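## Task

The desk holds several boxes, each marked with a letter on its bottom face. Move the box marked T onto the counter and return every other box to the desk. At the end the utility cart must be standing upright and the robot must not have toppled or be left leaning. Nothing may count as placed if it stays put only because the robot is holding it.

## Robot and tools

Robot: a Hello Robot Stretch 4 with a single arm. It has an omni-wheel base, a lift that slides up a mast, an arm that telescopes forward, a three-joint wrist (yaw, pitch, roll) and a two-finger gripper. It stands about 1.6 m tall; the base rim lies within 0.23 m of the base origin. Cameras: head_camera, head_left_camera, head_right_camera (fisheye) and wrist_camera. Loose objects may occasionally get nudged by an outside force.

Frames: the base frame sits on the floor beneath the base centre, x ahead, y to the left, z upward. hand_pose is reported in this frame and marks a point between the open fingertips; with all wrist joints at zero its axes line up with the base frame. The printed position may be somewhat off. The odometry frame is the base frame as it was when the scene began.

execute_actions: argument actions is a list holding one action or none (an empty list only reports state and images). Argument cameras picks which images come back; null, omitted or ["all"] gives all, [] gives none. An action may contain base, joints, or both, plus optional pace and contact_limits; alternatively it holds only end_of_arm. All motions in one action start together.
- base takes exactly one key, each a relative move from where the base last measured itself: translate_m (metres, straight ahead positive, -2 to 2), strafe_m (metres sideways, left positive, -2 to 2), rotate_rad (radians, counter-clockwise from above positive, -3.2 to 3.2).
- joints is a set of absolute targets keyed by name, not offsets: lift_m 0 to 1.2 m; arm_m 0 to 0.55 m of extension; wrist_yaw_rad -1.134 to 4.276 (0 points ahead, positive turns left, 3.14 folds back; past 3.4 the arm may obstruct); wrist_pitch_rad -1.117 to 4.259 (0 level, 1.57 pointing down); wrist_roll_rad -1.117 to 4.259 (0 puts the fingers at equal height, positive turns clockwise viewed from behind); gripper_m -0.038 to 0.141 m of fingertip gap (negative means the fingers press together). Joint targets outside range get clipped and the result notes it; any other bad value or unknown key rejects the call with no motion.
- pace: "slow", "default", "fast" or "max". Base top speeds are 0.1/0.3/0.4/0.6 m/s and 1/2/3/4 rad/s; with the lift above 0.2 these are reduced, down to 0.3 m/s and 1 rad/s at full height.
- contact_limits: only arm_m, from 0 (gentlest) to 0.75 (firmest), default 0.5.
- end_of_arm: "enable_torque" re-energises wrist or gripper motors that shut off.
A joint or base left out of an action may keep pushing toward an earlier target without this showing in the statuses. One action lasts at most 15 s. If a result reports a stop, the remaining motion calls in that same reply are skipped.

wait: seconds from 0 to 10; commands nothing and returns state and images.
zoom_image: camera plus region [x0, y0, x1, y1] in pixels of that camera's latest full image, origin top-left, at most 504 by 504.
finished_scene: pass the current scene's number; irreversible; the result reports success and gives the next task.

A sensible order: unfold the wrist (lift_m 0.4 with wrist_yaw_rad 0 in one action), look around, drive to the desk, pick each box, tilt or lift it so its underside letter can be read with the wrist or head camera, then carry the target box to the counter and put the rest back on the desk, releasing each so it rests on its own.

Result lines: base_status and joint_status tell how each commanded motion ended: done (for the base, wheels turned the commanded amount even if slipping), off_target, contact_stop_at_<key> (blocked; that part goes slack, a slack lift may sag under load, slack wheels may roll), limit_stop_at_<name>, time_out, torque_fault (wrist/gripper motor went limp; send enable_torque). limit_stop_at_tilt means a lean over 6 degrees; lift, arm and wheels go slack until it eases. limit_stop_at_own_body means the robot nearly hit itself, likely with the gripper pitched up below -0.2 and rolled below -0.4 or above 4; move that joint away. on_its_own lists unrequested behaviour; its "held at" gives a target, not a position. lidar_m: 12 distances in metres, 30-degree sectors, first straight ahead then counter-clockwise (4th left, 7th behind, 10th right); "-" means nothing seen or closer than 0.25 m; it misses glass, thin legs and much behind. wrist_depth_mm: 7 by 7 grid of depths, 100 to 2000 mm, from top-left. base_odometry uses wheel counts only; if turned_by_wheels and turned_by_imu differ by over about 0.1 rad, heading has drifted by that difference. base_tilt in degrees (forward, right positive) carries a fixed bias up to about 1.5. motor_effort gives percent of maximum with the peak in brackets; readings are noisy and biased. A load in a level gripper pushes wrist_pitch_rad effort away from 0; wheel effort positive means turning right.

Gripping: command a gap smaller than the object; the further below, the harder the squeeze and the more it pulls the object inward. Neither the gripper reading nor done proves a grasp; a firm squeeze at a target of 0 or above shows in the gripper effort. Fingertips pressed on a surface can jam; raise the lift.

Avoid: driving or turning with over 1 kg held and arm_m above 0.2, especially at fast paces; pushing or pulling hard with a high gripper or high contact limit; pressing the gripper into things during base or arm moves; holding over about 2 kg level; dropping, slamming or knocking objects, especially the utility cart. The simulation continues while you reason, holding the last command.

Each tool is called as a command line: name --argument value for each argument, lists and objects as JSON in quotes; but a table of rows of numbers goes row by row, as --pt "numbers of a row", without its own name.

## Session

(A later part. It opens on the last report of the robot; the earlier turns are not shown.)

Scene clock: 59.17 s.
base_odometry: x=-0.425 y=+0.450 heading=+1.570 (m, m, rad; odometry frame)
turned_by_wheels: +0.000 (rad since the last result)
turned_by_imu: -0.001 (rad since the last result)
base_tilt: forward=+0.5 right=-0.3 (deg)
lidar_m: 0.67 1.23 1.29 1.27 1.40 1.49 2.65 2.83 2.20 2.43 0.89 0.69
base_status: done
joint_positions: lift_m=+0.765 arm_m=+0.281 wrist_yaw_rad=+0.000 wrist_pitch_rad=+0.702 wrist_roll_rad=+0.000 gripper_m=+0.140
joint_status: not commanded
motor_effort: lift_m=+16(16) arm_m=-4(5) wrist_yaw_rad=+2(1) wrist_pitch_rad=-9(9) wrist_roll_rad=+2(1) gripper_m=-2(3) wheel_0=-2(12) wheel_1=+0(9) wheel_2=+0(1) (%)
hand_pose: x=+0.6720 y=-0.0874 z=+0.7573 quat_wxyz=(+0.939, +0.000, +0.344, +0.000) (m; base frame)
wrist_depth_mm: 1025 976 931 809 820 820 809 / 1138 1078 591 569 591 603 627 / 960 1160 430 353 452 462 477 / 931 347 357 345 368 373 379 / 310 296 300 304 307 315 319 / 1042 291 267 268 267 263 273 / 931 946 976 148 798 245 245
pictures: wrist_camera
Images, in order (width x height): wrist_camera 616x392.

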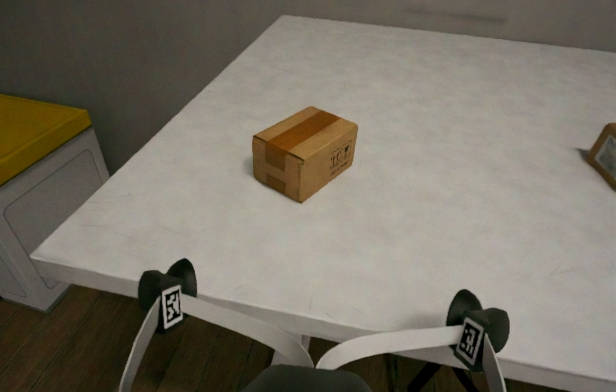

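execute_actions --actions '[{"base":{"strafe_m":0.035},"joints":{"arm_m":0.465,"lift_m":0.765}}]' --cameras '["wrist_camera"]'

execute_actions --actions '[{"joints":{"gripper_m":0.0}}]' --cameras '["wrist_camera"]'

execute_actions --actions '[{"joints":{"lift_m":0.88}}]' --cameras '[]'

execute_actions --actions '[{"joints":{"wrist_roll_rad":3.14,"arm_m":0.2,"wrist_pitch_rad":-0.9}}]' --cameras '["head_camera"]'

Scene clock: 61.03 s.
base_odometry: x=-0.459 y=+0.450 heading=+1.570 (m, m, rad; odometry frame)
turned_by_wheels: +0.000 (rad since the last result)
turned_by_imu: -0.001 (rad since the last result)
base_tilt: forward=+0.5 right=-0.2 (deg)
lidar_m: 0.65 1.22 1.29 1.23 1.36 1.47 2.65 2.84 2.23 2.46 0.90 0.68
base_status: done
joint_positions: lift_m=+0.765 arm_m=+0.464 wrist_yaw_rad=+0.000 wrist_pitch_rad=+0.702 wrist_roll_rad=+0.000 gripper_m=+0.140
joint_status: all done
motor_effort: lift_m=+16(17) arm_m=+5(5) wrist_yaw_rad=+1(2) wrist_pitch_rad=-8(9) wrist_roll_rad=+2(2) gripper_m=-2(1) wheel_0=-3(9) wheel_1=+0(10) wheel_2=+0(1) (%)
hand_pose: x=+0.8554 y=-0.0874 z=+0.7573 quat_wxyz=(+0.939, +0.000, +0.344, +0.000) (m; base frame)
wrist_depth_mm: 820 778 768 723 707 683 654 / 917 891 820 559 591 603 615 / 991 976 436 439 449 459 473 / 866 1078 351 359 368 373 379 / 917 296 298 293 309 314 320 / 878 243 245 204 220 260 272 / 224 225 226 148 225 227 239
pictures: wrist_camera
Images, in order (width x height): wrist_camera 616x392.

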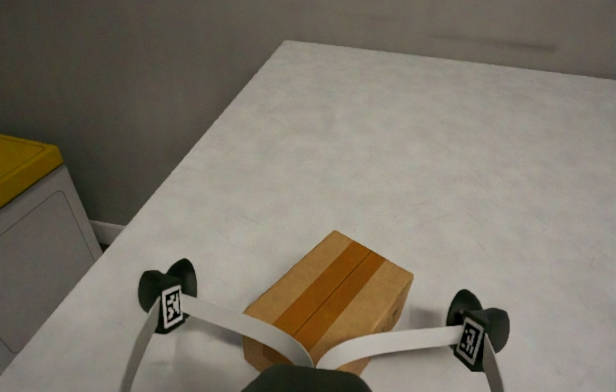

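Scene clock: 63.40 s.
base_odometry: x=-0.459 y=+0.450 heading=+1.570 (m, m, rad; odometry frame)
turned_by_wheels: +0.000 (rad since the last result)
turned_by_imu: -0.001 (rad since the last result)
base_tilt: forward=+0.4 right=-0.2 (deg)
lidar_m: 0.68 1.22 1.28 1.23 1.33 1.45 2.63 2.84 2.24 2.47 0.90 0.69
base_status: not commanded
joint_positions: lift_m=+0.765 arm_m=+0.464 wrist_yaw_rad=+0.000 wrist_pitch_rad=+0.702 wrist_roll_rad=+0.000 gripper_m=+0.001
joint_status: all done
motor_effort: lift_m=+16(16) arm_m=+5(5) wrist_yaw_rad=+1(3) wrist_pitch_rad=-9(9) wrist_roll_rad=+2(2) gripper_m=-23(25) wheel_0=-3(4) wheel_1=+0(0) wheel_2=+0(0) (%)
hand_pose: x=+0.8554 y=-0.0874 z=+0.7573 quat_wxyz=(+0.939, +0.000, +0.344, +0.000) (m; base frame)
wrist_depth_mm: 831 788 759 723 699 676 647 / 931 891 820 564 580 603 621 / 991 976 433 442 445 462 469 / 891 1078 351 359 366 375 377 / 904 296 298 224 307 314 317 / 854 255 185 193 200 270 272 / 224 216 218 171 180 168 240
pictures: wrist_camera
Images, in order (width x height): wrist_camera 616x392.

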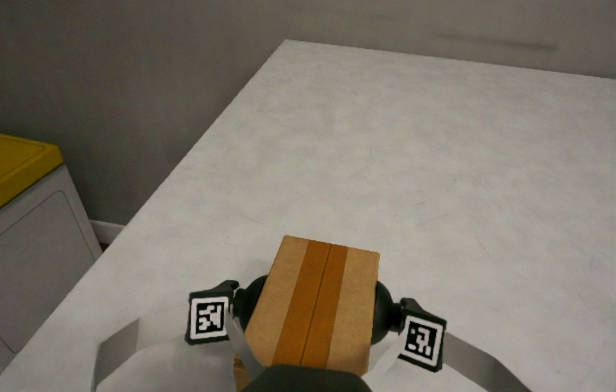

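Scene clock: 64.93 s.
base_odometry: x=-0.459 y=+0.450 heading=+1.570 (m, m, rad; odometry frame)
turned_by_wheels: +0.000 (rad since the last result)
turned_by_imu: +0.000 (rad since the last result)
base_tilt: forward=+0.4 right=-0.3 (deg)
lidar_m: 0.68 1.22 1.26 1.24 1.36 1.48 2.66 2.86 2.25 2.47 0.91 0.69
base_status: not commanded
joint_positions: lift_m=+0.880 arm_m=+0.464 wrist_yaw_rad=+0.000 wrist_pitch_rad=+0.702 wrist_roll_rad=+0.000 gripper_m=+0.001
joint_status: all done
motor_effort: lift_m=+26(28) arm_m=+5(5) wrist_yaw_rad=+1(1) wrist_pitch_rad=-10(10) wrist_roll_rad=+3(3) gripper_m=-24(23) wheel_0=-3(3) wheel_1=+0(0) wheel_2=+0(0) (%)
hand_pose: x=+0.8553 y=-0.0874 z=+0.8714 quat_wxyz=(+0.939, +0.000, +0.344, +0.000) (m; base frame)
wrist_depth_mm: 842 798 759 732 707 668 647 / 917 878 831 788 778 741 699 / 1042 991 917 661 668 691 707 / 946 1118 991 544 554 559 574 / 904 1229 445 226 469 469 477 / 917 1118 185 193 200 407 410 / 976 325 329 171 180 169 359
pictures: none
No camera images: the call's "cameras" was empty. Leave "cameras" out to get every camera's image.

Scene clock: 67.37 s.
base_odometry: x=-0.459 y=+0.450 heading=+1.570 (m, m, rad; odometry frame)
turned_by_wheels: +0.000 (rad since the last result)
turned_by_imu: -0.001 (rad since the last result)
base_tilt: forward=+0.5 right=-0.2 (deg)
lidar_m: 0.68 1.22 1.29 1.23 1.35 1.47 2.66 2.84 2.22 2.45 0.90 0.71
base_status: not commanded
joint_positions: lift_m=+0.880 arm_m=+0.201 wrist_yaw_rad=+0.000 wrist_pitch_rad=-0.898 wrist_roll_rad=+3.140 gripper_m=+0.001
joint_status: all done
motor_effort: lift_m=+27(26) arm_m=-5(6) wrist_yaw_rad=+2(1) wrist_pitch_rad=-10(20) wrist_roll_rad=+3(8) gripper_m=-22(24) wheel_0=-3(3) wheel_1=+0(0) wheel_2=+0(0) (%)
hand_pose: x=+0.5515 y=-0.0875 z=+1.2833 quat_wxyz=(+0.001, +0.901, -0.001, +0.434) (m; base frame)
wrist_depth_mm: 1098 1098 1025 1025 1008 1060 1008 / 1255 1229 1160 1160 1138 1160 1160 / 1464 1397 1397 1397 1397 1308 1281 / 1708 1661 1708 1618 1537 1576 1537 / 1537 1537 1661 224 1576 1618 1618 / 1397 1430 185 193 199 1464 1464 / 1308 1229 1255 170 180 168 1308
pictures: head_camera
Images, in order (width x height): head_camera 420x560.

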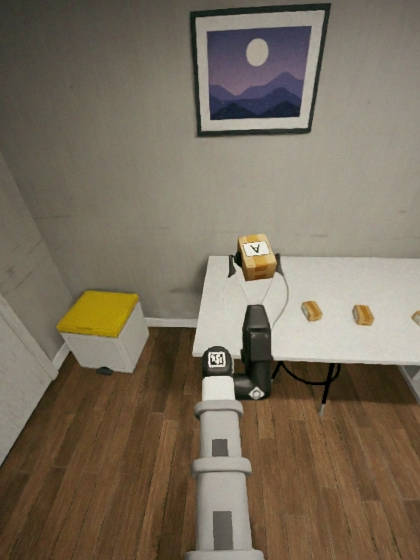

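execute_actions --actions '[{"joints":{"wrist_pitch_rad":0.7,"wrist_roll_rad":0,"arm_m":0.465}}]' --cameras '[]'

execute_actions --actions '[{"joints":{"lift_m":0.77}}]' --cameras '[]'

execute_actions --actions '[{"joints":{"gripper_m":0.14}}]' --cameras '[]'

execute_actions --actions '[{"joints":{"arm_m":0.28}}]' --cameras '[]'

execute_actions --actions '[{"base":{"strafe_m":-0.855}}]' --cameras '["wrist_camera"]'

Scene clock: 70.00 s.
base_odometry: x=-0.459 y=+0.450 heading=+1.570 (m, m, rad; odometry frame)
turned_by_wheels: +0.000 (rad since the last result)
turned_by_imu: -0.001 (rad since the last result)
base_tilt: forward=+0.4 right=-0.2 (deg)
lidar_m: 0.69 1.22 1.27 1.24 1.35 1.47 2.65 2.86 2.22 2.48 0.91 0.68
base_status: not commanded
joint_positions: lift_m=+0.880 arm_m=+0.464 wrist_yaw_rad=+0.000 wrist_pitch_rad=+0.702 wrist_roll_rad=+0.000 gripper_m=+0.001
joint_status: all done
motor_effort: lift_m=+26(27) arm_m=+4(4) wrist_yaw_rad=+2(3) wrist_pitch_rad=-9(10) wrist_roll_rad=+2(10) gripper_m=-23(21) wheel_0=-4(3) wheel_1=+0(0) wheel_2=+0(0) (%)
hand_pose: x=+0.8554 y=-0.0874 z=+0.8714 quat_wxyz=(+0.939, +0.000, +0.344, +0.000) (m; base frame)
wrist_depth_mm: 831 788 759 732 715 676 654 / 917 878 831 778 759 732 715 / 1025 1008 917 654 676 691 699 / 946 1098 1008 539 549 564 564 / 904 1255 452 226 462 473 480 / 946 1160 185 193 200 407 410 / 976 325 329 171 181 168 359
pictures: none
No camera images: the call's "cameras" was empty. Leave "cameras" out to get every camera's image.

Scene clock: 71.50 s.
base_odometry: x=-0.459 y=+0.450 heading=+1.570 (m, m, rad; odometry frame)
turned_by_wheels: +0.000 (rad since the last result)
turned_by_imu: +0.000 (rad since the last result)
base_tilt: forward=+0.5 right=-0.4 (deg)
lidar_m: 0.68 1.22 1.27 1.24 1.35 1.45 2.64 2.86 2.21 2.45 0.89 0.69
base_status: not commanded
joint_positions: lift_m=+0.770 arm_m=+0.464 wrist_yaw_rad=+0.000 wrist_pitch_rad=+0.702 wrist_roll_rad=+0.000 gripper_m=+0.001
joint_status: all done
motor_effort: lift_m=+16(26) arm_m=+4(5) wrist_yaw_rad=+1(2) wrist_pitch_rad=-10(10) wrist_roll_rad=+2(0) gripper_m=-24(23) wheel_0=-3(3) wheel_1=+0(0) wheel_2=+0(0) (%)
hand_pose: x=+0.8553 y=-0.0874 z=+0.7623 quat_wxyz=(+0.939, +0.000, +0.344, +0.000) (m; base frame)
wrist_depth_mm: 831 798 759 715 707 676 647 / 931 878 842 585 591 615 627 / 1008 976 459 449 462 469 484 / 878 1078 362 366 375 382 387 / 917 303 307 225 315 322 325 / 891 262 185 193 200 276 278 / 229 221 224 170 180 168 246
pictures: none
No camera images: the call's "cameras" was empty. Leave "cameras" out to get every camera's image.

Scene clock: 73.87 s.
base_odometry: x=-0.459 y=+0.450 heading=+1.570 (m, m, rad; odometry frame)
turned_by_wheels: +0.000 (rad since the last result)
turned_by_imu: -0.001 (rad since the last result)
base_tilt: forward=+0.5 right=-0.2 (deg)
lidar_m: 0.66 1.20 1.29 1.24 1.35 1.47 2.66 2.83 2.23 2.46 0.88 0.70
base_status: not commanded
joint_positions: lift_m=+0.770 arm_m=+0.464 wrist_yaw_rad=+0.000 wrist_pitch_rad=+0.702 wrist_roll_rad=+0.000 gripper_m=+0.140
joint_status: all done
motor_effort: lift_m=+15(16) arm_m=+5(5) wrist_yaw_rad=+1(1) wrist_pitch_rad=-10(10) wrist_roll_rad=+3(2) gripper_m=-3(23) wheel_0=-3(3) wheel_1=+0(0) wheel_2=+0(0) (%)
hand_pose: x=+0.8553 y=-0.0874 z=+0.7623 quat_wxyz=(+0.939, +0.000, +0.344, +0.000) (m; base frame)
wrist_depth_mm: 820 788 759 723 699 668 647 / 917 866 820 580 603 627 634 / 991 991 459 449 459 469 484 / 866 1078 362 364 373 382 389 / 931 301 306 252 315 322 325 / 891 248 251 211 266 267 279 / 229 229 233 148 229 233 245
pictures: none
No camera images: the call's "cameras" was empty. Leave "cameras" out to get every camera's image.

Scene clock: 75.50 s.
base_odometry: x=-0.459 y=+0.450 heading=+1.570 (m, m, rad; odometry frame)
turned_by_wheels: +0.000 (rad since the last result)
turned_by_imu: +0.000 (rad since the last result)
base_tilt: forward=+0.5 right=-0.3 (deg)
lidar_m: 0.69 1.21 1.27 1.24 1.36 1.47 2.63 2.84 2.25 2.45 0.90 0.69
base_status: not commanded
joint_positions: lift_m=+0.770 arm_m=+0.281 wrist_yaw_rad=+0.000 wrist_pitch_rad=+0.702 wrist_roll_rad=+0.000 gripper_m=+0.140
joint_status: all done
motor_effort: lift_m=+15(15) arm_m=-5(4) wrist_yaw_rad=+1(2) wrist_pitch_rad=-9(9) wrist_roll_rad=+2(3) gripper_m=-2(2) wheel_0=-3(3) wheel_1=+0(0) wheel_2=+0(0) (%)
hand_pose: x=+0.6720 y=-0.0874 z=+0.7623 quat_wxyz=(+0.939, +0.000, +0.344, +0.000) (m; base frame)
wrist_depth_mm: 1025 976 931 831 842 809 798 / 1160 1098 1042 574 603 615 634 / 960 1182 442 394 449 473 484 / 931 1078 362 351 375 379 389 / 960 300 306 312 315 320 325 / 1042 298 273 276 273 270 281 / 931 946 976 148 946 250 252
pictures: none
No camera images: the call's "cameras" was empty. Leave "cameras" out to get every camera's image.

Scene clock: 79.67 s.
base_odometry: x=+0.395 y=+0.449 heading=+1.570 (m, m, rad; odometry frame)
turned_by_wheels: +0.000 (rad since the last result)
turned_by_imu: -0.003 (rad since the last result)
base_tilt: forward=+0.5 right=-0.2 (deg)
lidar_m: 0.62 0.68 0.99 2.09 2.10 2.77 2.73 1.78 1.42 1.61 0.79 0.61
base_status: done
joint_positions: lift_m=+0.770 arm_m=+0.281 wrist_yaw_rad=+0.000 wrist_pitch_rad=+0.702 wrist_roll_rad=+0.000 gripper_m=+0.140
joint_status: not commanded
motor_effort: lift_m=+16(16) arm_m=-5(4) wrist_yaw_rad=+1(2) wrist_pitch_rad=-9(9) wrist_roll_rad=+2(2) gripper_m=-2(2) wheel_0=+2(12) wheel_1=-1(13) wheel_2=+0(1) (%)
hand_pose: x=+0.6720 y=-0.0874 z=+0.7623 quat_wxyz=(+0.939, +0.000, +0.344, +0.000) (m; base frame)
wrist_depth_mm: 741 750 788 809 809 778 759 / 535 549 559 585 597 609 634 / 355 410 436 449 459 473 488 / 347 351 364 300 366 382 392 / 297 301 307 306 314 320 325 / 257 249 252 270 273 267 281 / 228 230 235 149 234 232 246
pictures: wrist_camera
Images, in order (width x height): wrist_camera 616x392.

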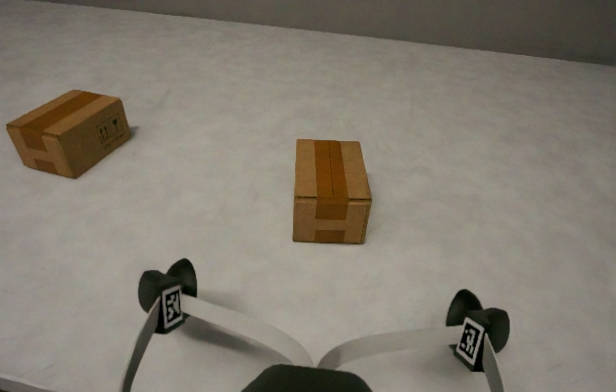

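execute_actions --actions '[{"joints":{"arm_m":0.41,"lift_m":0.76}}]' --cameras '["wrist_camera"]'

execute_actions --actions '[{"joints":{"gripper_m":0.0}}]' --cameras '["wrist_camera"]'

execute_actions --actions '[{"joints":{"lift_m":0.88}}]' --cameras '[]'

execute_actions --actions '[{"joints":{"wrist_roll_rad":3.14,"arm_m":0.2,"wrist_pitch_rad":-0.9}}]' --cameras '["head_camera"]'

Scene clock: 81.23 s.
base_odometry: x=+0.395 y=+0.449 heading=+1.570 (m, m, rad; odometry frame)
turned_by_wheels: +0.000 (rad since the last result)
turned_by_imu: +0.000 (rad since the last result)
base_tilt: forward=+0.6 right=-0.2 (deg)
lidar_m: 0.60 0.65 0.99 2.09 2.12 2.79 2.73 1.74 1.43 1.60 0.78 0.61
base_status: not commanded
joint_positions: lift_m=+0.760 arm_m=+0.409 wrist_yaw_rad=+0.000 wrist_pitch_rad=+0.702 wrist_roll_rad=+0.000 gripper_m=+0.140
joint_status: all done
motor_effort: lift_m=+16(14) arm_m=+5(6) wrist_yaw_rad=+1(2) wrist_pitch_rad=-8(9) wrist_roll_rad=+2(2) gripper_m=+2(0) wheel_0=+2(2) wheel_1=-1(1) wheel_2=+0(0) (%)
hand_pose: x=+0.8004 y=-0.0874 z=+0.7524 quat_wxyz=(+0.939, +0.000, +0.344, +0.000) (m; base frame)
wrist_depth_mm: 707 715 732 715 707 668 647 / 508 525 539 554 569 591 609 / 404 413 418 433 439 449 462 / 309 340 345 349 359 366 373 / 283 289 291 230 301 307 310 / 247 238 242 200 255 256 270 / 217 220 225 148 219 222 235
pictures: wrist_camera
Images, in order (width x height): wrist_camera 616x392.

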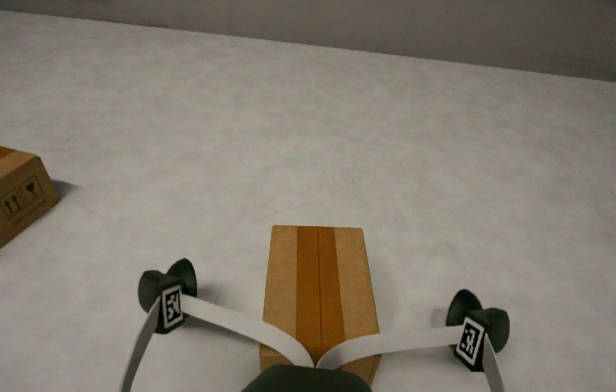

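Scene clock: 83.60 s.
base_odometry: x=+0.395 y=+0.449 heading=+1.570 (m, m, rad; odometry frame)
turned_by_wheels: +0.000 (rad since the last result)
turned_by_imu: -0.001 (rad since the last result)
base_tilt: forward=+0.7 right=-0.4 (deg)
lidar_m: 0.59 0.67 0.97 2.10 2.12 2.78 2.72 1.75 1.41 1.62 0.80 0.60
base_status: not commanded
joint_positions: lift_m=+0.760 arm_m=+0.409 wrist_yaw_rad=+0.000 wrist_pitch_rad=+0.702 wrist_roll_rad=+0.000 gripper_m=+0.001
joint_status: all done
motor_effort: lift_m=+16(15) arm_m=+5(5) wrist_yaw_rad=+2(1) wrist_pitch_rad=-10(10) wrist_roll_rad=+3(3) gripper_m=-23(21) wheel_0=+2(2) wheel_1=-1(1) wheel_2=+0(0) (%)
hand_pose: x=+0.8003 y=-0.0874 z=+0.7523 quat_wxyz=(+0.939, +0.000, +0.344, +0.000) (m; base frame)
wrist_depth_mm: 699 715 732 715 683 661 647 / 508 521 535 554 569 591 615 / 402 410 418 430 439 449 462 / 310 338 345 349 359 364 375 / 282 289 291 216 294 304 310 / 246 251 185 186 193 263 267 / 219 213 218 167 173 170 235
pictures: wrist_camera
Images, in order (width x height): wrist_camera 616x392.

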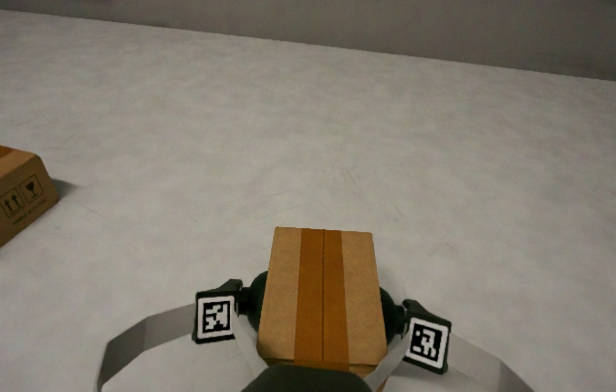

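Scene clock: 85.13 s.
base_odometry: x=+0.395 y=+0.449 heading=+1.570 (m, m, rad; odometry frame)
turned_by_wheels: +0.000 (rad since the last result)
turned_by_imu: +0.000 (rad since the last result)
base_tilt: forward=+0.5 right=-0.2 (deg)
lidar_m: 0.58 0.65 0.96 2.09 2.11 2.78 2.72 1.74 1.44 1.61 0.77 0.61
base_status: not commanded
joint_positions: lift_m=+0.880 arm_m=+0.409 wrist_yaw_rad=+0.000 wrist_pitch_rad=+0.703 wrist_roll_rad=+0.000 gripper_m=+0.001
joint_status: all done
motor_effort: lift_m=+26(29) arm_m=+5(5) wrist_yaw_rad=+1(2) wrist_pitch_rad=-10(10) wrist_roll_rad=+1(1) gripper_m=-24(24) wheel_0=+2(2) wheel_1=-1(1) wheel_2=+0(0) (%)
hand_pose: x=+0.8003 y=-0.0874 z=+0.8713 quat_wxyz=(+0.939, +0.000, +0.344, +0.000) (m; base frame)
wrist_depth_mm: 831 778 750 732 699 668 654 / 788 809 809 788 759 732 707 / 621 634 647 661 683 691 723 / 508 521 535 544 549 559 569 / 424 442 449 216 449 473 477 / 340 387 185 186 194 407 413 / 330 327 336 166 173 169 364
pictures: none
No camera images: the call's "cameras" was empty. Leave "cameras" out to get every camera's image.

Scene clock: 87.57 s.
base_odometry: x=+0.395 y=+0.449 heading=+1.570 (m, m, rad; odometry frame)
turned_by_wheels: +0.000 (rad since the last result)
turned_by_imu: -0.001 (rad since the last result)
base_tilt: forward=+0.5 right=-0.3 (deg)
lidar_m: 0.60 0.65 1.00 2.08 2.11 2.79 2.70 1.76 1.45 1.62 0.82 0.61
base_status: not commanded
joint_positions: lift_m=+0.880 arm_m=+0.201 wrist_yaw_rad=+0.000 wrist_pitch_rad=-0.897 wrist_roll_rad=+3.140 gripper_m=+0.001
joint_status: all done
motor_effort: lift_m=+26(26) arm_m=-5(4) wrist_yaw_rad=+1(0) wrist_pitch_rad=-11(19) wrist_roll_rad=+3(4) gripper_m=-26(25) wheel_0=+2(2) wheel_1=-1(1) wheel_2=+0(0) (%)
hand_pose: x=+0.5516 y=-0.0875 z=+1.2833 quat_wxyz=(+0.001, +0.901, -0.001, +0.434) (m; base frame)
wrist_depth_mm: 1025 1042 1008 991 976 960 946 / 1138 1138 1118 1160 1098 1078 1042 / 1336 1336 1281 1281 1281 1255 1182 / 1618 1618 1576 1537 1499 1499 1430 / 1537 1576 1618 216 1537 1576 1661 / 1430 1397 185 186 193 1464 1499 / 1281 1255 1255 167 174 169 1308
pictures: head_camera
Images, in order (width x height): head_camera 420x560.

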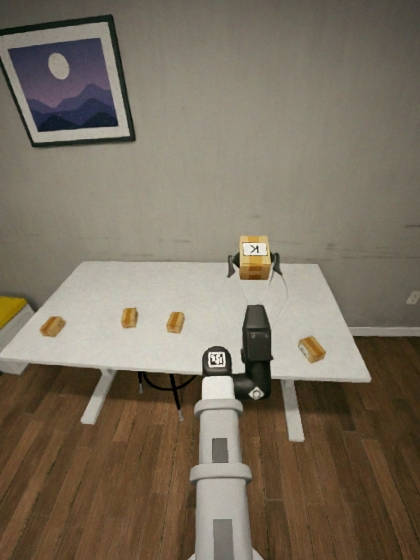

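K. Last one is T.

execute_actions --actions '[{"joints":{"wrist_pitch_rad":0.7,"wrist_roll_rad":0,"arm_m":0.41}}]' --cameras '[]'

execute_actions --actions '[{"joints":{"lift_m":0.765}}]' --cameras '[]'

execute_actions --actions '[{"joints":{"gripper_m":0.14}}]' --cameras '[]'

execute_actions --actions '[{"joints":{"arm_m":0.15}}]' --cameras '[]'

execute_actions --actions '[{"base":{"strafe_m":-0.3}}]' --cameras '["wrist_camera"]'

Scene clock: 90.17 s.
base_odometry: x=+0.395 y=+0.449 heading=+1.570 (m, m, rad; odometry frame)
turned_by_wheels: +0.000 (rad since the last result)
turned_by_imu: -0.001 (rad since the last result)
base_tilt: forward=+0.6 right=-0.2 (deg)
lidar_m: 0.59 0.65 0.98 2.10 2.13 2.74 2.74 1.75 1.42 1.61 0.78 0.61
base_status: not commanded
joint_positions: lift_m=+0.880 arm_m=+0.409 wrist_yaw_rad=+0.000 wrist_pitch_rad=+0.702 wrist_roll_rad=+0.000 gripper_m=+0.001
joint_status: all done
motor_effort: lift_m=+26(27) arm_m=+5(6) wrist_yaw_rad=+1(3) wrist_pitch_rad=-9(11) wrist_roll_rad=+2(2) gripper_m=-18(24) wheel_0=+3(2) wheel_1=-1(1) wheel_2=+0(0) (%)
hand_pose: x=+0.8003 y=-0.0874 z=+0.8714 quat_wxyz=(+0.939, +0.000, +0.344, +0.000) (m; base frame)
wrist_depth_mm: 820 788 750 715 707 668 640 / 778 809 798 788 759 723 707 / 627 640 640 668 683 691 723 / 517 517 535 535 554 569 569 / 421 445 455 216 452 473 477 / 342 382 185 185 194 407 415 / 330 329 338 167 174 170 364
pictures: none
No camera images: the call's "cameras" was empty. Leave "cameras" out to get every camera's image.

Scene clock: 91.70 s.
base_odometry: x=+0.395 y=+0.449 heading=+1.570 (m, m, rad; odometry frame)
turned_by_wheels: +0.000 (rad since the last result)
turned_by_imu: +0.000 (rad since the last result)
base_tilt: forward=+0.4 right=-0.2 (deg)
lidar_m: 0.59 0.64 0.98 2.08 2.11 2.78 2.72 1.75 1.43 1.60 0.77 0.62
base_status: not commanded
joint_positions: lift_m=+0.765 arm_m=+0.409 wrist_yaw_rad=+0.000 wrist_pitch_rad=+0.703 wrist_roll_rad=+0.000 gripper_m=+0.001
joint_status: all done
motor_effort: lift_m=+16(24) arm_m=+5(5) wrist_yaw_rad=+1(2) wrist_pitch_rad=-10(11) wrist_roll_rad=+3(2) gripper_m=-22(24) wheel_0=+2(3) wheel_1=-1(1) wheel_2=+0(0) (%)
hand_pose: x=+0.8003 y=-0.0874 z=+0.7572 quat_wxyz=(+0.939, +0.000, +0.344, +0.000) (m; base frame)
wrist_depth_mm: 707 741 732 691 691 676 654 / 517 530 544 569 580 597 621 / 407 421 430 436 449 459 469 / 309 343 355 359 366 370 379 / 287 293 298 216 301 314 317 / 251 255 185 185 193 270 273 / 224 219 224 167 173 169 239
pictures: none
No camera images: the call's "cameras" was empty. Leave "cameras" out to get every camera's image.

Scene clock: 94.07 s.
base_odometry: x=+0.395 y=+0.449 heading=+1.570 (m, m, rad; odometry frame)
turned_by_wheels: +0.000 (rad since the last result)
turned_by_imu: -0.001 (rad since the last result)
base_tilt: forward=+0.6 right=-0.4 (deg)
lidar_m: 0.60 0.67 1.00 2.09 2.14 2.79 2.74 1.76 1.43 1.62 0.81 0.61
base_status: not commanded
joint_positions: lift_m=+0.765 arm_m=+0.409 wrist_yaw_rad=+0.000 wrist_pitch_rad=+0.702 wrist_roll_rad=+0.000 gripper_m=+0.140
joint_status: all done
motor_effort: lift_m=+16(15) arm_m=+5(5) wrist_yaw_rad=+1(1) wrist_pitch_rad=-10(10) wrist_roll_rad=+1(1) gripper_m=-1(21) wheel_0=+3(2) wheel_1=-1(1) wheel_2=+0(0) (%)
hand_pose: x=+0.8003 y=-0.0874 z=+0.7573 quat_wxyz=(+0.939, +0.000, +0.344, +0.000) (m; base frame)
wrist_depth_mm: 715 741 732 707 699 668 640 / 521 535 549 559 585 603 627 / 413 418 430 439 452 459 477 / 309 345 353 355 370 373 377 / 287 294 300 236 307 312 317 / 252 242 247 205 260 262 274 / 223 225 230 148 224 226 240
pictures: none
No camera images: the call's "cameras" was empty. Leave "cameras" out to get every camera's image.

Scene clock: 95.97 s.
base_odometry: x=+0.395 y=+0.449 heading=+1.570 (m, m, rad; odometry frame)
turned_by_wheels: +0.000 (rad since the last result)
turned_by_imu: -0.001 (rad since the last result)
base_tilt: forward=+0.4 right=-0.3 (deg)
lidar_m: 0.58 0.64 0.99 2.11 2.12 2.79 2.72 1.74 1.42 1.62 0.78 0.60
base_status: not commanded
joint_positions: lift_m=+0.765 arm_m=+0.151 wrist_yaw_rad=+0.000 wrist_pitch_rad=+0.702 wrist_roll_rad=+0.000 gripper_m=+0.140
joint_status: all done
motor_effort: lift_m=+16(16) arm_m=-5(7) wrist_yaw_rad=+2(1) wrist_pitch_rad=-9(10) wrist_roll_rad=+2(3) gripper_m=-3(0) wheel_0=+2(2) wheel_1=-1(1) wheel_2=+0(0) (%)
hand_pose: x=+0.5420 y=-0.0874 z=+0.7573 quat_wxyz=(+0.939, +0.000, +0.344, +0.000) (m; base frame)
wrist_depth_mm: 723 750 778 809 820 854 854 / 521 466 549 559 591 609 621 / 413 424 433 413 449 462 477 / 343 347 355 359 366 375 382 / 1098 668 317 309 310 314 320 / 1025 759 991 1078 1060 281 285 / 931 931 960 148 946 946 1008
pictures: none
No camera images: the call's "cameras" was empty. Leave "cameras" out to get every camera's image.

Scene clock: 98.30 s.
base_odometry: x=+0.695 y=+0.449 heading=+1.570 (m, m, rad; odometry frame)
turned_by_wheels: +0.000 (rad since the last result)
turned_by_imu: -0.001 (rad since the last result)
base_tilt: forward=+0.5 right=-0.2 (deg)
lidar_m: 0.56 0.62 0.93 2.40 2.36 2.81 2.76 1.38 1.17 1.32 1.42 0.58
base_status: done
joint_positions: lift_m=+0.765 arm_m=+0.151 wrist_yaw_rad=+0.000 wrist_pitch_rad=+0.702 wrist_roll_rad=+0.000 gripper_m=+0.140
joint_status: not commanded
motor_effort: lift_m=+16(16) arm_m=-5(5) wrist_yaw_rad=+2(2) wrist_pitch_rad=-9(9) wrist_roll_rad=+1(1) gripper_m=-1(2) wheel_0=+3(14) wheel_1=+0(10) wheel_2=+0(0) (%)
hand_pose: x=+0.5420 y=-0.0874 z=+0.7573 quat_wxyz=(+0.939, +0.000, +0.344, +0.000) (m; base frame)
wrist_depth_mm: 707 732 768 798 842 866 854 / 469 517 554 569 591 917 917 / 415 424 433 351 452 480 991 / 343 349 353 306 366 375 1118 / 317 306 300 307 309 317 1205 / 1042 1025 289 289 277 264 691 / 917 931 976 148 960 931 991
pictures: wrist_camera
Images, in order (width x height): wrist_camera 616x392.

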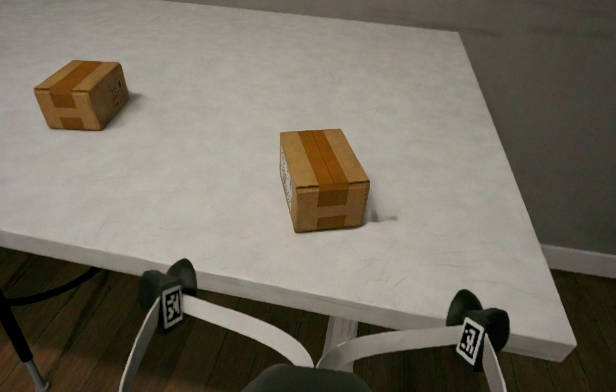

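execute_actions --actions '[{"base":{"strafe_m":0.015},"joints":{"arm_m":0.295}}]' --cameras '["wrist_camera"]'

execute_actions --actions '[{"joints":{"gripper_m":0.0}}]' --cameras '["wrist_camera"]'

execute_actions --actions '[{"joints":{"lift_m":1.1,"arm_m":0.0}}]' --cameras '[]'

execute_actions --actions '[{"base":{"rotate_rad":3.14}}]' --cameras '["head_camera","head_left_camera"]'

Scene clock: 99.97 s.
base_odometry: x=+0.681 y=+0.449 heading=+1.570 (m, m, rad; odometry frame)
turned_by_wheels: +0.000 (rad since the last result)
turned_by_imu: -0.001 (rad since the last result)
base_tilt: forward=+0.5 right=-0.2 (deg)
lidar_m: 0.58 0.63 0.93 2.37 2.35 2.83 2.75 1.40 1.20 1.32 1.44 0.58
base_status: done
joint_positions: lift_m=+0.765 arm_m=+0.294 wrist_yaw_rad=+0.000 wrist_pitch_rad=+0.702 wrist_roll_rad=+0.000 gripper_m=+0.140
joint_status: all done
motor_effort: lift_m=+16(17) arm_m=+5(6) wrist_yaw_rad=+1(2) wrist_pitch_rad=-9(8) wrist_roll_rad=+2(1) gripper_m=-1(4) wheel_0=-3(9) wheel_1=+2(8) wheel_2=+0(2) (%)
hand_pose: x=+0.6854 y=-0.0874 z=+0.7573 quat_wxyz=(+0.939, +0.000, +0.344, +0.000) (m; base frame)
wrist_depth_mm: 715 750 759 788 768 741 732 / 521 535 549 569 574 647 778 / 347 421 433 442 452 466 854 / 322 347 355 359 368 375 931 / 291 296 300 236 307 315 330 / 254 244 246 206 259 262 273 / 224 225 230 147 190 228 239
pictures: wrist_camera
Images, in order (width x height): wrist_camera 616x392.

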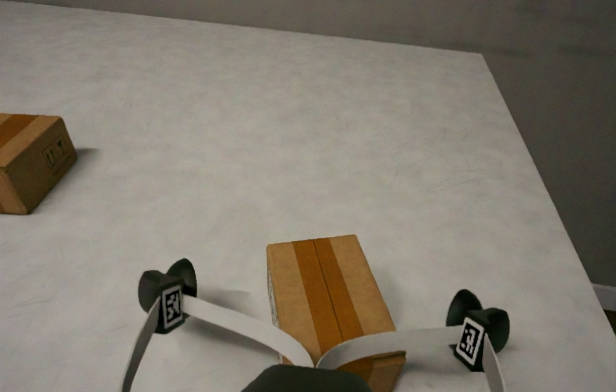

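Scene clock: 102.33 s.
base_odometry: x=+0.681 y=+0.449 heading=+1.570 (m, m, rad; odometry frame)
turned_by_wheels: +0.000 (rad since the last result)
turned_by_imu: -0.001 (rad since the last result)
base_tilt: forward=+0.6 right=-0.1 (deg)
lidar_m: 0.59 0.62 0.94 2.39 2.34 2.81 2.76 1.39 1.18 1.31 1.43 0.58
base_status: not commanded
joint_positions: lift_m=+0.765 arm_m=+0.294 wrist_yaw_rad=+0.000 wrist_pitch_rad=+0.702 wrist_roll_rad=+0.000 gripper_m=+0.001
joint_status: all done
motor_effort: lift_m=+16(16) arm_m=+5(5) wrist_yaw_rad=+2(1) wrist_pitch_rad=-10(10) wrist_roll_rad=+0(2) gripper_m=-25(25) wheel_0=-3(4) wheel_1=+2(2) wheel_2=+0(0) (%)
hand_pose: x=+0.6853 y=-0.0874 z=+0.7572 quat_wxyz=(+0.939, +0.000, +0.344, +0.000) (m; base frame)
wrist_depth_mm: 699 741 768 778 759 750 723 / 512 530 549 559 580 640 788 / 345 421 427 436 449 459 866 / 322 345 351 357 366 373 917 / 289 294 298 224 309 314 330 / 252 257 187 194 196 271 274 / 224 218 225 171 175 169 241
pictures: wrist_camera
Images, in order (width x height): wrist_camera 616x392.

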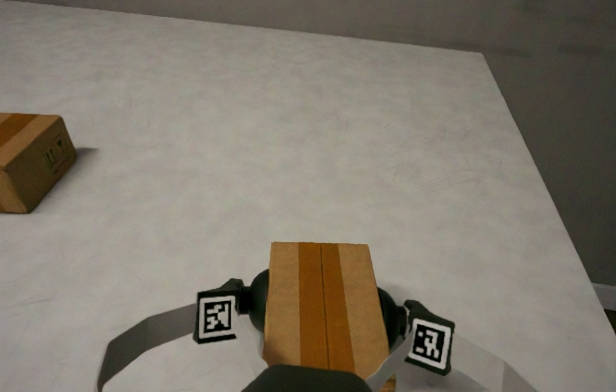

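Scene clock: 104.73 s.
base_odometry: x=+0.681 y=+0.449 heading=+1.570 (m, m, rad; odometry frame)
turned_by_wheels: +0.000 (rad since the last result)
turned_by_imu: -0.001 (rad since the last result)
base_tilt: forward=+0.5 right=-0.3 (deg)
lidar_m: 0.57 0.62 0.94 2.38 2.36 2.83 2.76 1.41 1.18 1.33 1.43 0.59
base_status: not commanded
joint_positions: lift_m=+1.100 arm_m=+0.002 wrist_yaw_rad=+0.000 wrist_pitch_rad=+0.703 wrist_roll_rad=+0.000 gripper_m=+0.001
joint_status: all done
motor_effort: lift_m=+26(28) arm_m=-4(4) wrist_yaw_rad=+2(1) wrist_pitch_rad=-11(11) wrist_roll_rad=+2(2) gripper_m=-23(28) wheel_0=-3(4) wheel_1=+2(2) wheel_2=+0(0) (%)
hand_pose: x=+0.3925 y=-0.0874 z=+1.0913 quat_wxyz=(+0.939, +0.000, +0.344, +0.000) (m; base frame)
wrist_depth_mm: 1229 1182 1160 1078 1042 1008 976 / 1336 1281 1229 1205 1138 1098 1078 / 1025 1060 1078 1118 1138 1182 1138 / 809 854 878 891 917 1336 1255 / 723 732 741 225 778 1537 1430 / 1397 654 187 193 195 1499 1499 / 1281 1255 1281 171 175 169 1336
pictures: none
No camera images: the call's "cameras" was empty. Leave "cameras" out to get every camera's image.

Scene clock: 108.43 s.
base_odometry: x=+0.681 y=+0.449 heading=-1.574 (m, m, rad; odometry frame)
turned_by_wheels: +3.139 (rad since the last result)
turned_by_imu: +3.151 (rad since the last result)
base_tilt: forward=+0.5 right=-0.2 (deg)
lidar_m: 2.72 1.43 1.20 1.31 1.42 0.60 0.57 0.64 0.91 2.36 2.33 2.79
base_status: done
joint_positions: lift_m=+1.100 arm_m=+0.001 wrist_yaw_rad=+0.000 wrist_pitch_rad=+0.703 wrist_roll_rad=+0.000 gripper_m=+0.001
joint_status: not commanded
motor_effort: lift_m=+23(27) arm_m=-4(4) wrist_yaw_rad=+1(1) wrist_pitch_rad=-11(11) wrist_roll_rad=+1(4) gripper_m=-22(22) wheel_0=-5(10) wheel_1=-2(7) wheel_2=-6(10) (%)
hand_pose: x=+0.3926 y=-0.0874 z=+1.0916 quat_wxyz=(+0.939, +0.000, +0.344, +0.000) (m; base frame)
wrist_depth_mm: 1618 - - - - - - / 1661 - - - - - - / 1499 - - - - - - / 1618 1921 - - - - - / 1576 1661 1661 224 1756 1808 1808 / 1430 1430 187 193 194 1537 1576 / 1281 1255 1281 171 175 169 1397
pictures: head_camera, head_left_camera
Images, in order (width x height): head_camera 420x560, head_left_camera 420x672.

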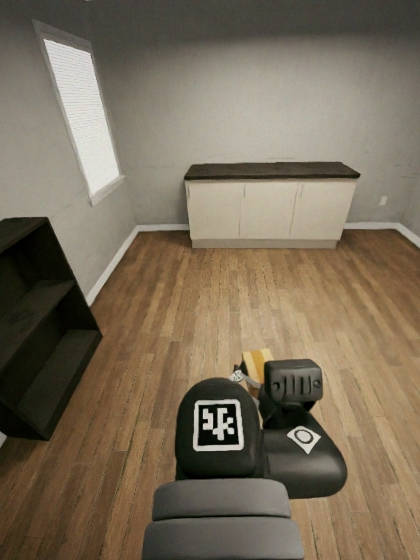

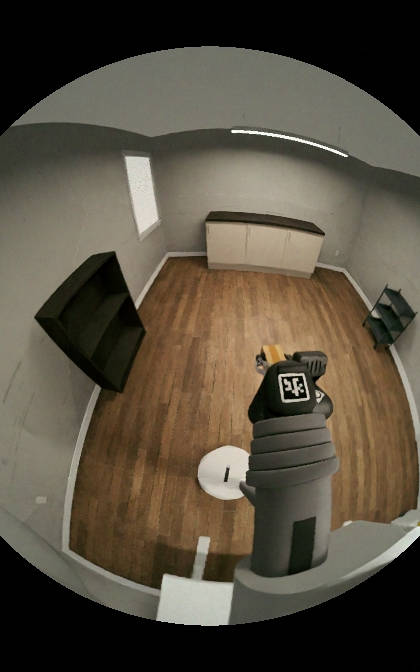

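execute_actions --actions '[{"base":{"translate_m":2.0},"pace":"fast"}]' --cameras '[]'

execute_actions --actions '[{"base":{"strafe_m":-0.3},"joints":{"arm_m":0.5}}]' --cameras '["head_camera","wrist_camera"]'

Scene clock: 116.63 s.
base_odometry: x=+0.674 y=-1.551 heading=-1.574 (m, m, rad; odometry frame)
turned_by_wheels: +0.000 (rad since the last result)
turned_by_imu: +0.001 (rad since the last result)
base_tilt: forward=+0.3 right=-0.3 (deg)
lidar_m: 0.73 0.81 1.20 1.20 1.09 1.43 2.82 2.78 2.14 2.11 0.98 0.74
base_status: done
joint_positions: lift_m=+1.100 arm_m=+0.001 wrist_yaw_rad=+0.000 wrist_pitch_rad=+0.703 wrist_roll_rad=+0.000 gripper_m=+0.001
joint_status: not commanded
motor_effort: lift_m=+23(23) arm_m=-4(4) wrist_yaw_rad=+1(1) wrist_pitch_rad=-11(10) wrist_roll_rad=+1(2) gripper_m=-23(23) wheel_0=+6(9) wheel_1=+1(6) wheel_2=-2(14) (%)
hand_pose: x=+0.3925 y=-0.0874 z=+1.0916 quat_wxyz=(+0.939, +0.000, +0.344, +0.000) (m; base frame)
wrist_depth_mm: 1205 1138 1118 1078 1008 991 976 / 1336 1255 917 931 960 991 1008 / 1430 1397 699 723 750 759 778 / 1618 1576 732 654 627 621 627 / 1576 1708 831 224 691 661 634 / 1430 1464 186 193 196 750 715 / 1281 1255 1255 171 175 168 820
pictures: none
No camera images: the call's "cameras" was empty. Leave "cameras" out to get every camera's image.

Scene clock: 119.17 s.
base_odometry: x=+0.374 y=-1.550 heading=-1.574 (m, m, rad; odometry frame)
turned_by_wheels: +0.000 (rad since the last result)
turned_by_imu: -0.001 (rad since the last result)
base_tilt: forward=+0.4 right=-0.2 (deg)
lidar_m: 0.67 0.77 1.51 1.50 1.38 1.89 3.43 2.99 1.82 1.81 0.95 0.73
base_status: done
joint_positions: lift_m=+1.100 arm_m=+0.499 wrist_yaw_rad=+0.000 wrist_pitch_rad=+0.703 wrist_roll_rad=+0.000 gripper_m=+0.001
joint_status: all done
motor_effort: lift_m=+24(23) arm_m=+5(6) wrist_yaw_rad=+1(1) wrist_pitch_rad=-10(11) wrist_roll_rad=+2(2) gripper_m=-23(22) wheel_0=+4(14) wheel_1=-2(10) wheel_2=+0(1) (%)
hand_pose: x=+0.8903 y=-0.0874 z=+1.0916 quat_wxyz=(+0.939, +0.000, +0.344, +0.000) (m; base frame)
wrist_depth_mm: 661 627 603 574 559 539 525 / 732 699 661 640 603 585 564 / 668 691 691 676 676 627 621 / 549 569 580 591 603 609 621 / 469 484 492 225 504 508 517 / 413 418 187 193 195 445 449 / 366 357 368 171 175 169 392
pictures: head_camera, wrist_camera
Images, in order (width x height): head_camera 420x560, wrist_camera 616x392.

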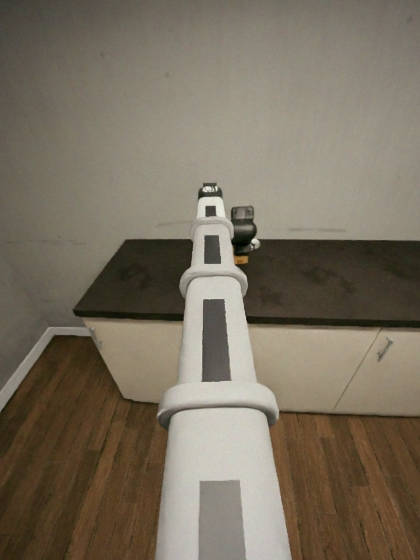

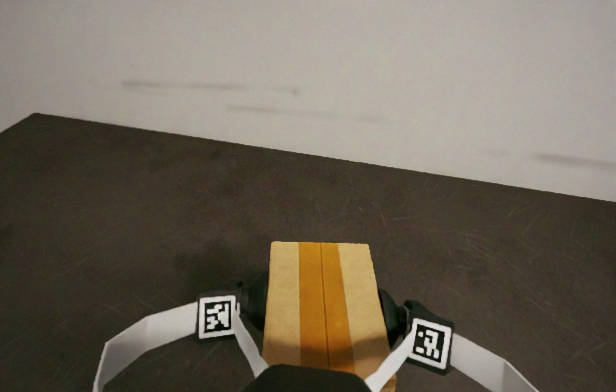

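execute_actions --actions '[{"joints":{"lift_m":0.96}}]' --cameras '[]'

execute_actions --actions '[{"joints":{"gripper_m":0.14}}]' --cameras '[]'

execute_actions --actions '[{"joints":{"arm_m":0.2,"lift_m":1.0}}]' --cameras '["wrist_camera"]'

finished_scene --scene 1

Scene clock: 121.00 s.
base_odometry: x=+0.374 y=-1.550 heading=-1.574 (m, m, rad; odometry frame)
turned_by_wheels: +0.000 (rad since the last result)
turned_by_imu: -0.001 (rad since the last result)
base_tilt: forward=+0.5 right=-0.3 (deg)
lidar_m: 0.69 0.78 1.49 1.50 1.35 1.89 3.43 2.98 1.82 1.82 0.93 0.73
base_status: not commanded
joint_positions: lift_m=+0.960 arm_m=+0.499 wrist_yaw_rad=+0.000 wrist_pitch_rad=+0.703 wrist_roll_rad=+0.000 gripper_m=+0.001
joint_status: all done
motor_effort: lift_m=+16(22) arm_m=+5(5) wrist_yaw_rad=+2(1) wrist_pitch_rad=-10(10) wrist_roll_rad=+2(3) gripper_m=-24(26) wheel_0=+4(4) wheel_1=-2(2) wheel_2=+0(0) (%)
hand_pose: x=+0.8903 y=-0.0874 z=+0.9522 quat_wxyz=(+0.939, +0.000, +0.344, +0.000) (m; base frame)
wrist_depth_mm: 647 634 603 574 559 539 521 / 535 539 564 580 591 580 564 / 418 427 442 449 459 469 477 / 347 353 357 368 375 379 387 / 296 303 306 224 315 322 324 / 258 259 186 192 196 277 279 / 228 222 229 171 175 169 245
pictures: none
No camera images: the call's "cameras" was empty. Leave "cameras" out to get every camera's image.

Scene clock: 123.37 s.
base_odometry: x=+0.374 y=-1.550 heading=-1.574 (m, m, rad; odometry frame)
turned_by_wheels: +0.000 (rad since the last result)
turned_by_imu: -0.001 (rad since the last result)
base_tilt: forward=+0.5 right=-0.3 (deg)
lidar_m: 0.70 0.79 1.50 1.48 1.38 1.88 3.43 2.97 1.83 1.78 0.94 0.71
base_status: not commanded
joint_positions: lift_m=+0.960 arm_m=+0.499 wrist_yaw_rad=+0.000 wrist_pitch_rad=+0.702 wrist_roll_rad=+0.000 gripper_m=+0.140
joint_status: all done
motor_effort: lift_m=+16(16) arm_m=+5(5) wrist_yaw_rad=+0(2) wrist_pitch_rad=-10(11) wrist_roll_rad=+2(3) gripper_m=-2(25) wheel_0=+4(4) wheel_1=-2(2) wheel_2=+0(0) (%)
hand_pose: x=+0.8903 y=-0.0874 z=+0.9522 quat_wxyz=(+0.939, +0.000, +0.344, +0.000) (m; base frame)
wrist_depth_mm: 647 621 603 574 559 535 517 / 535 544 564 580 591 580 564 / 421 430 442 449 455 473 488 / 349 351 355 368 375 382 387 / 296 303 307 244 315 319 327 / 256 250 251 211 271 267 278 / 228 229 233 148 231 231 244
pictures: none
No camera images: the call's "cameras" was empty. Leave "cameras" out to get every camera's image.

Scene clock: 125.37 s.
base_odometry: x=+0.374 y=-1.550 heading=-1.574 (m, m, rad; odometry frame)
turned_by_wheels: +0.000 (rad since the last result)
turned_by_imu: -0.001 (rad since the last result)
base_tilt: forward=+0.5 right=-0.2 (deg)
lidar_m: 0.70 0.79 1.50 1.48 1.37 1.89 3.42 2.98 1.82 1.81 0.92 0.73
base_status: not commanded
joint_positions: lift_m=+1.000 arm_m=+0.201 wrist_yaw_rad=+0.000 wrist_pitch_rad=+0.702 wrist_roll_rad=+0.000 gripper_m=+0.140
joint_status: all done
motor_effort: lift_m=+26(26) arm_m=-4(6) wrist_yaw_rad=+1(0) wrist_pitch_rad=-9(10) wrist_roll_rad=+1(2) gripper_m=+0(0) wheel_0=+4(4) wheel_1=-2(2) wheel_2=+0(0) (%)
hand_pose: x=+0.5920 y=-0.0874 z=+0.9915 quat_wxyz=(+0.939, +0.000, +0.344, +0.000) (m; base frame)
wrist_depth_mm: 960 904 866 866 809 809 778 / 621 634 654 676 699 707 741 / 496 504 517 484 539 554 569 / 439 418 421 430 442 442 459 / 535 488 445 392 384 377 382 / 647 569 496 484 452 364 370 / 820 707 640 148 525 462 462
pictures: wrist_camera
Images, in order (width x height): wrist_camera 616x392.

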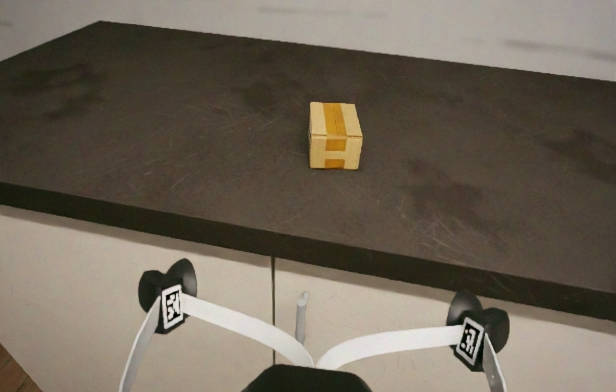

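The scene is finished: the task was done.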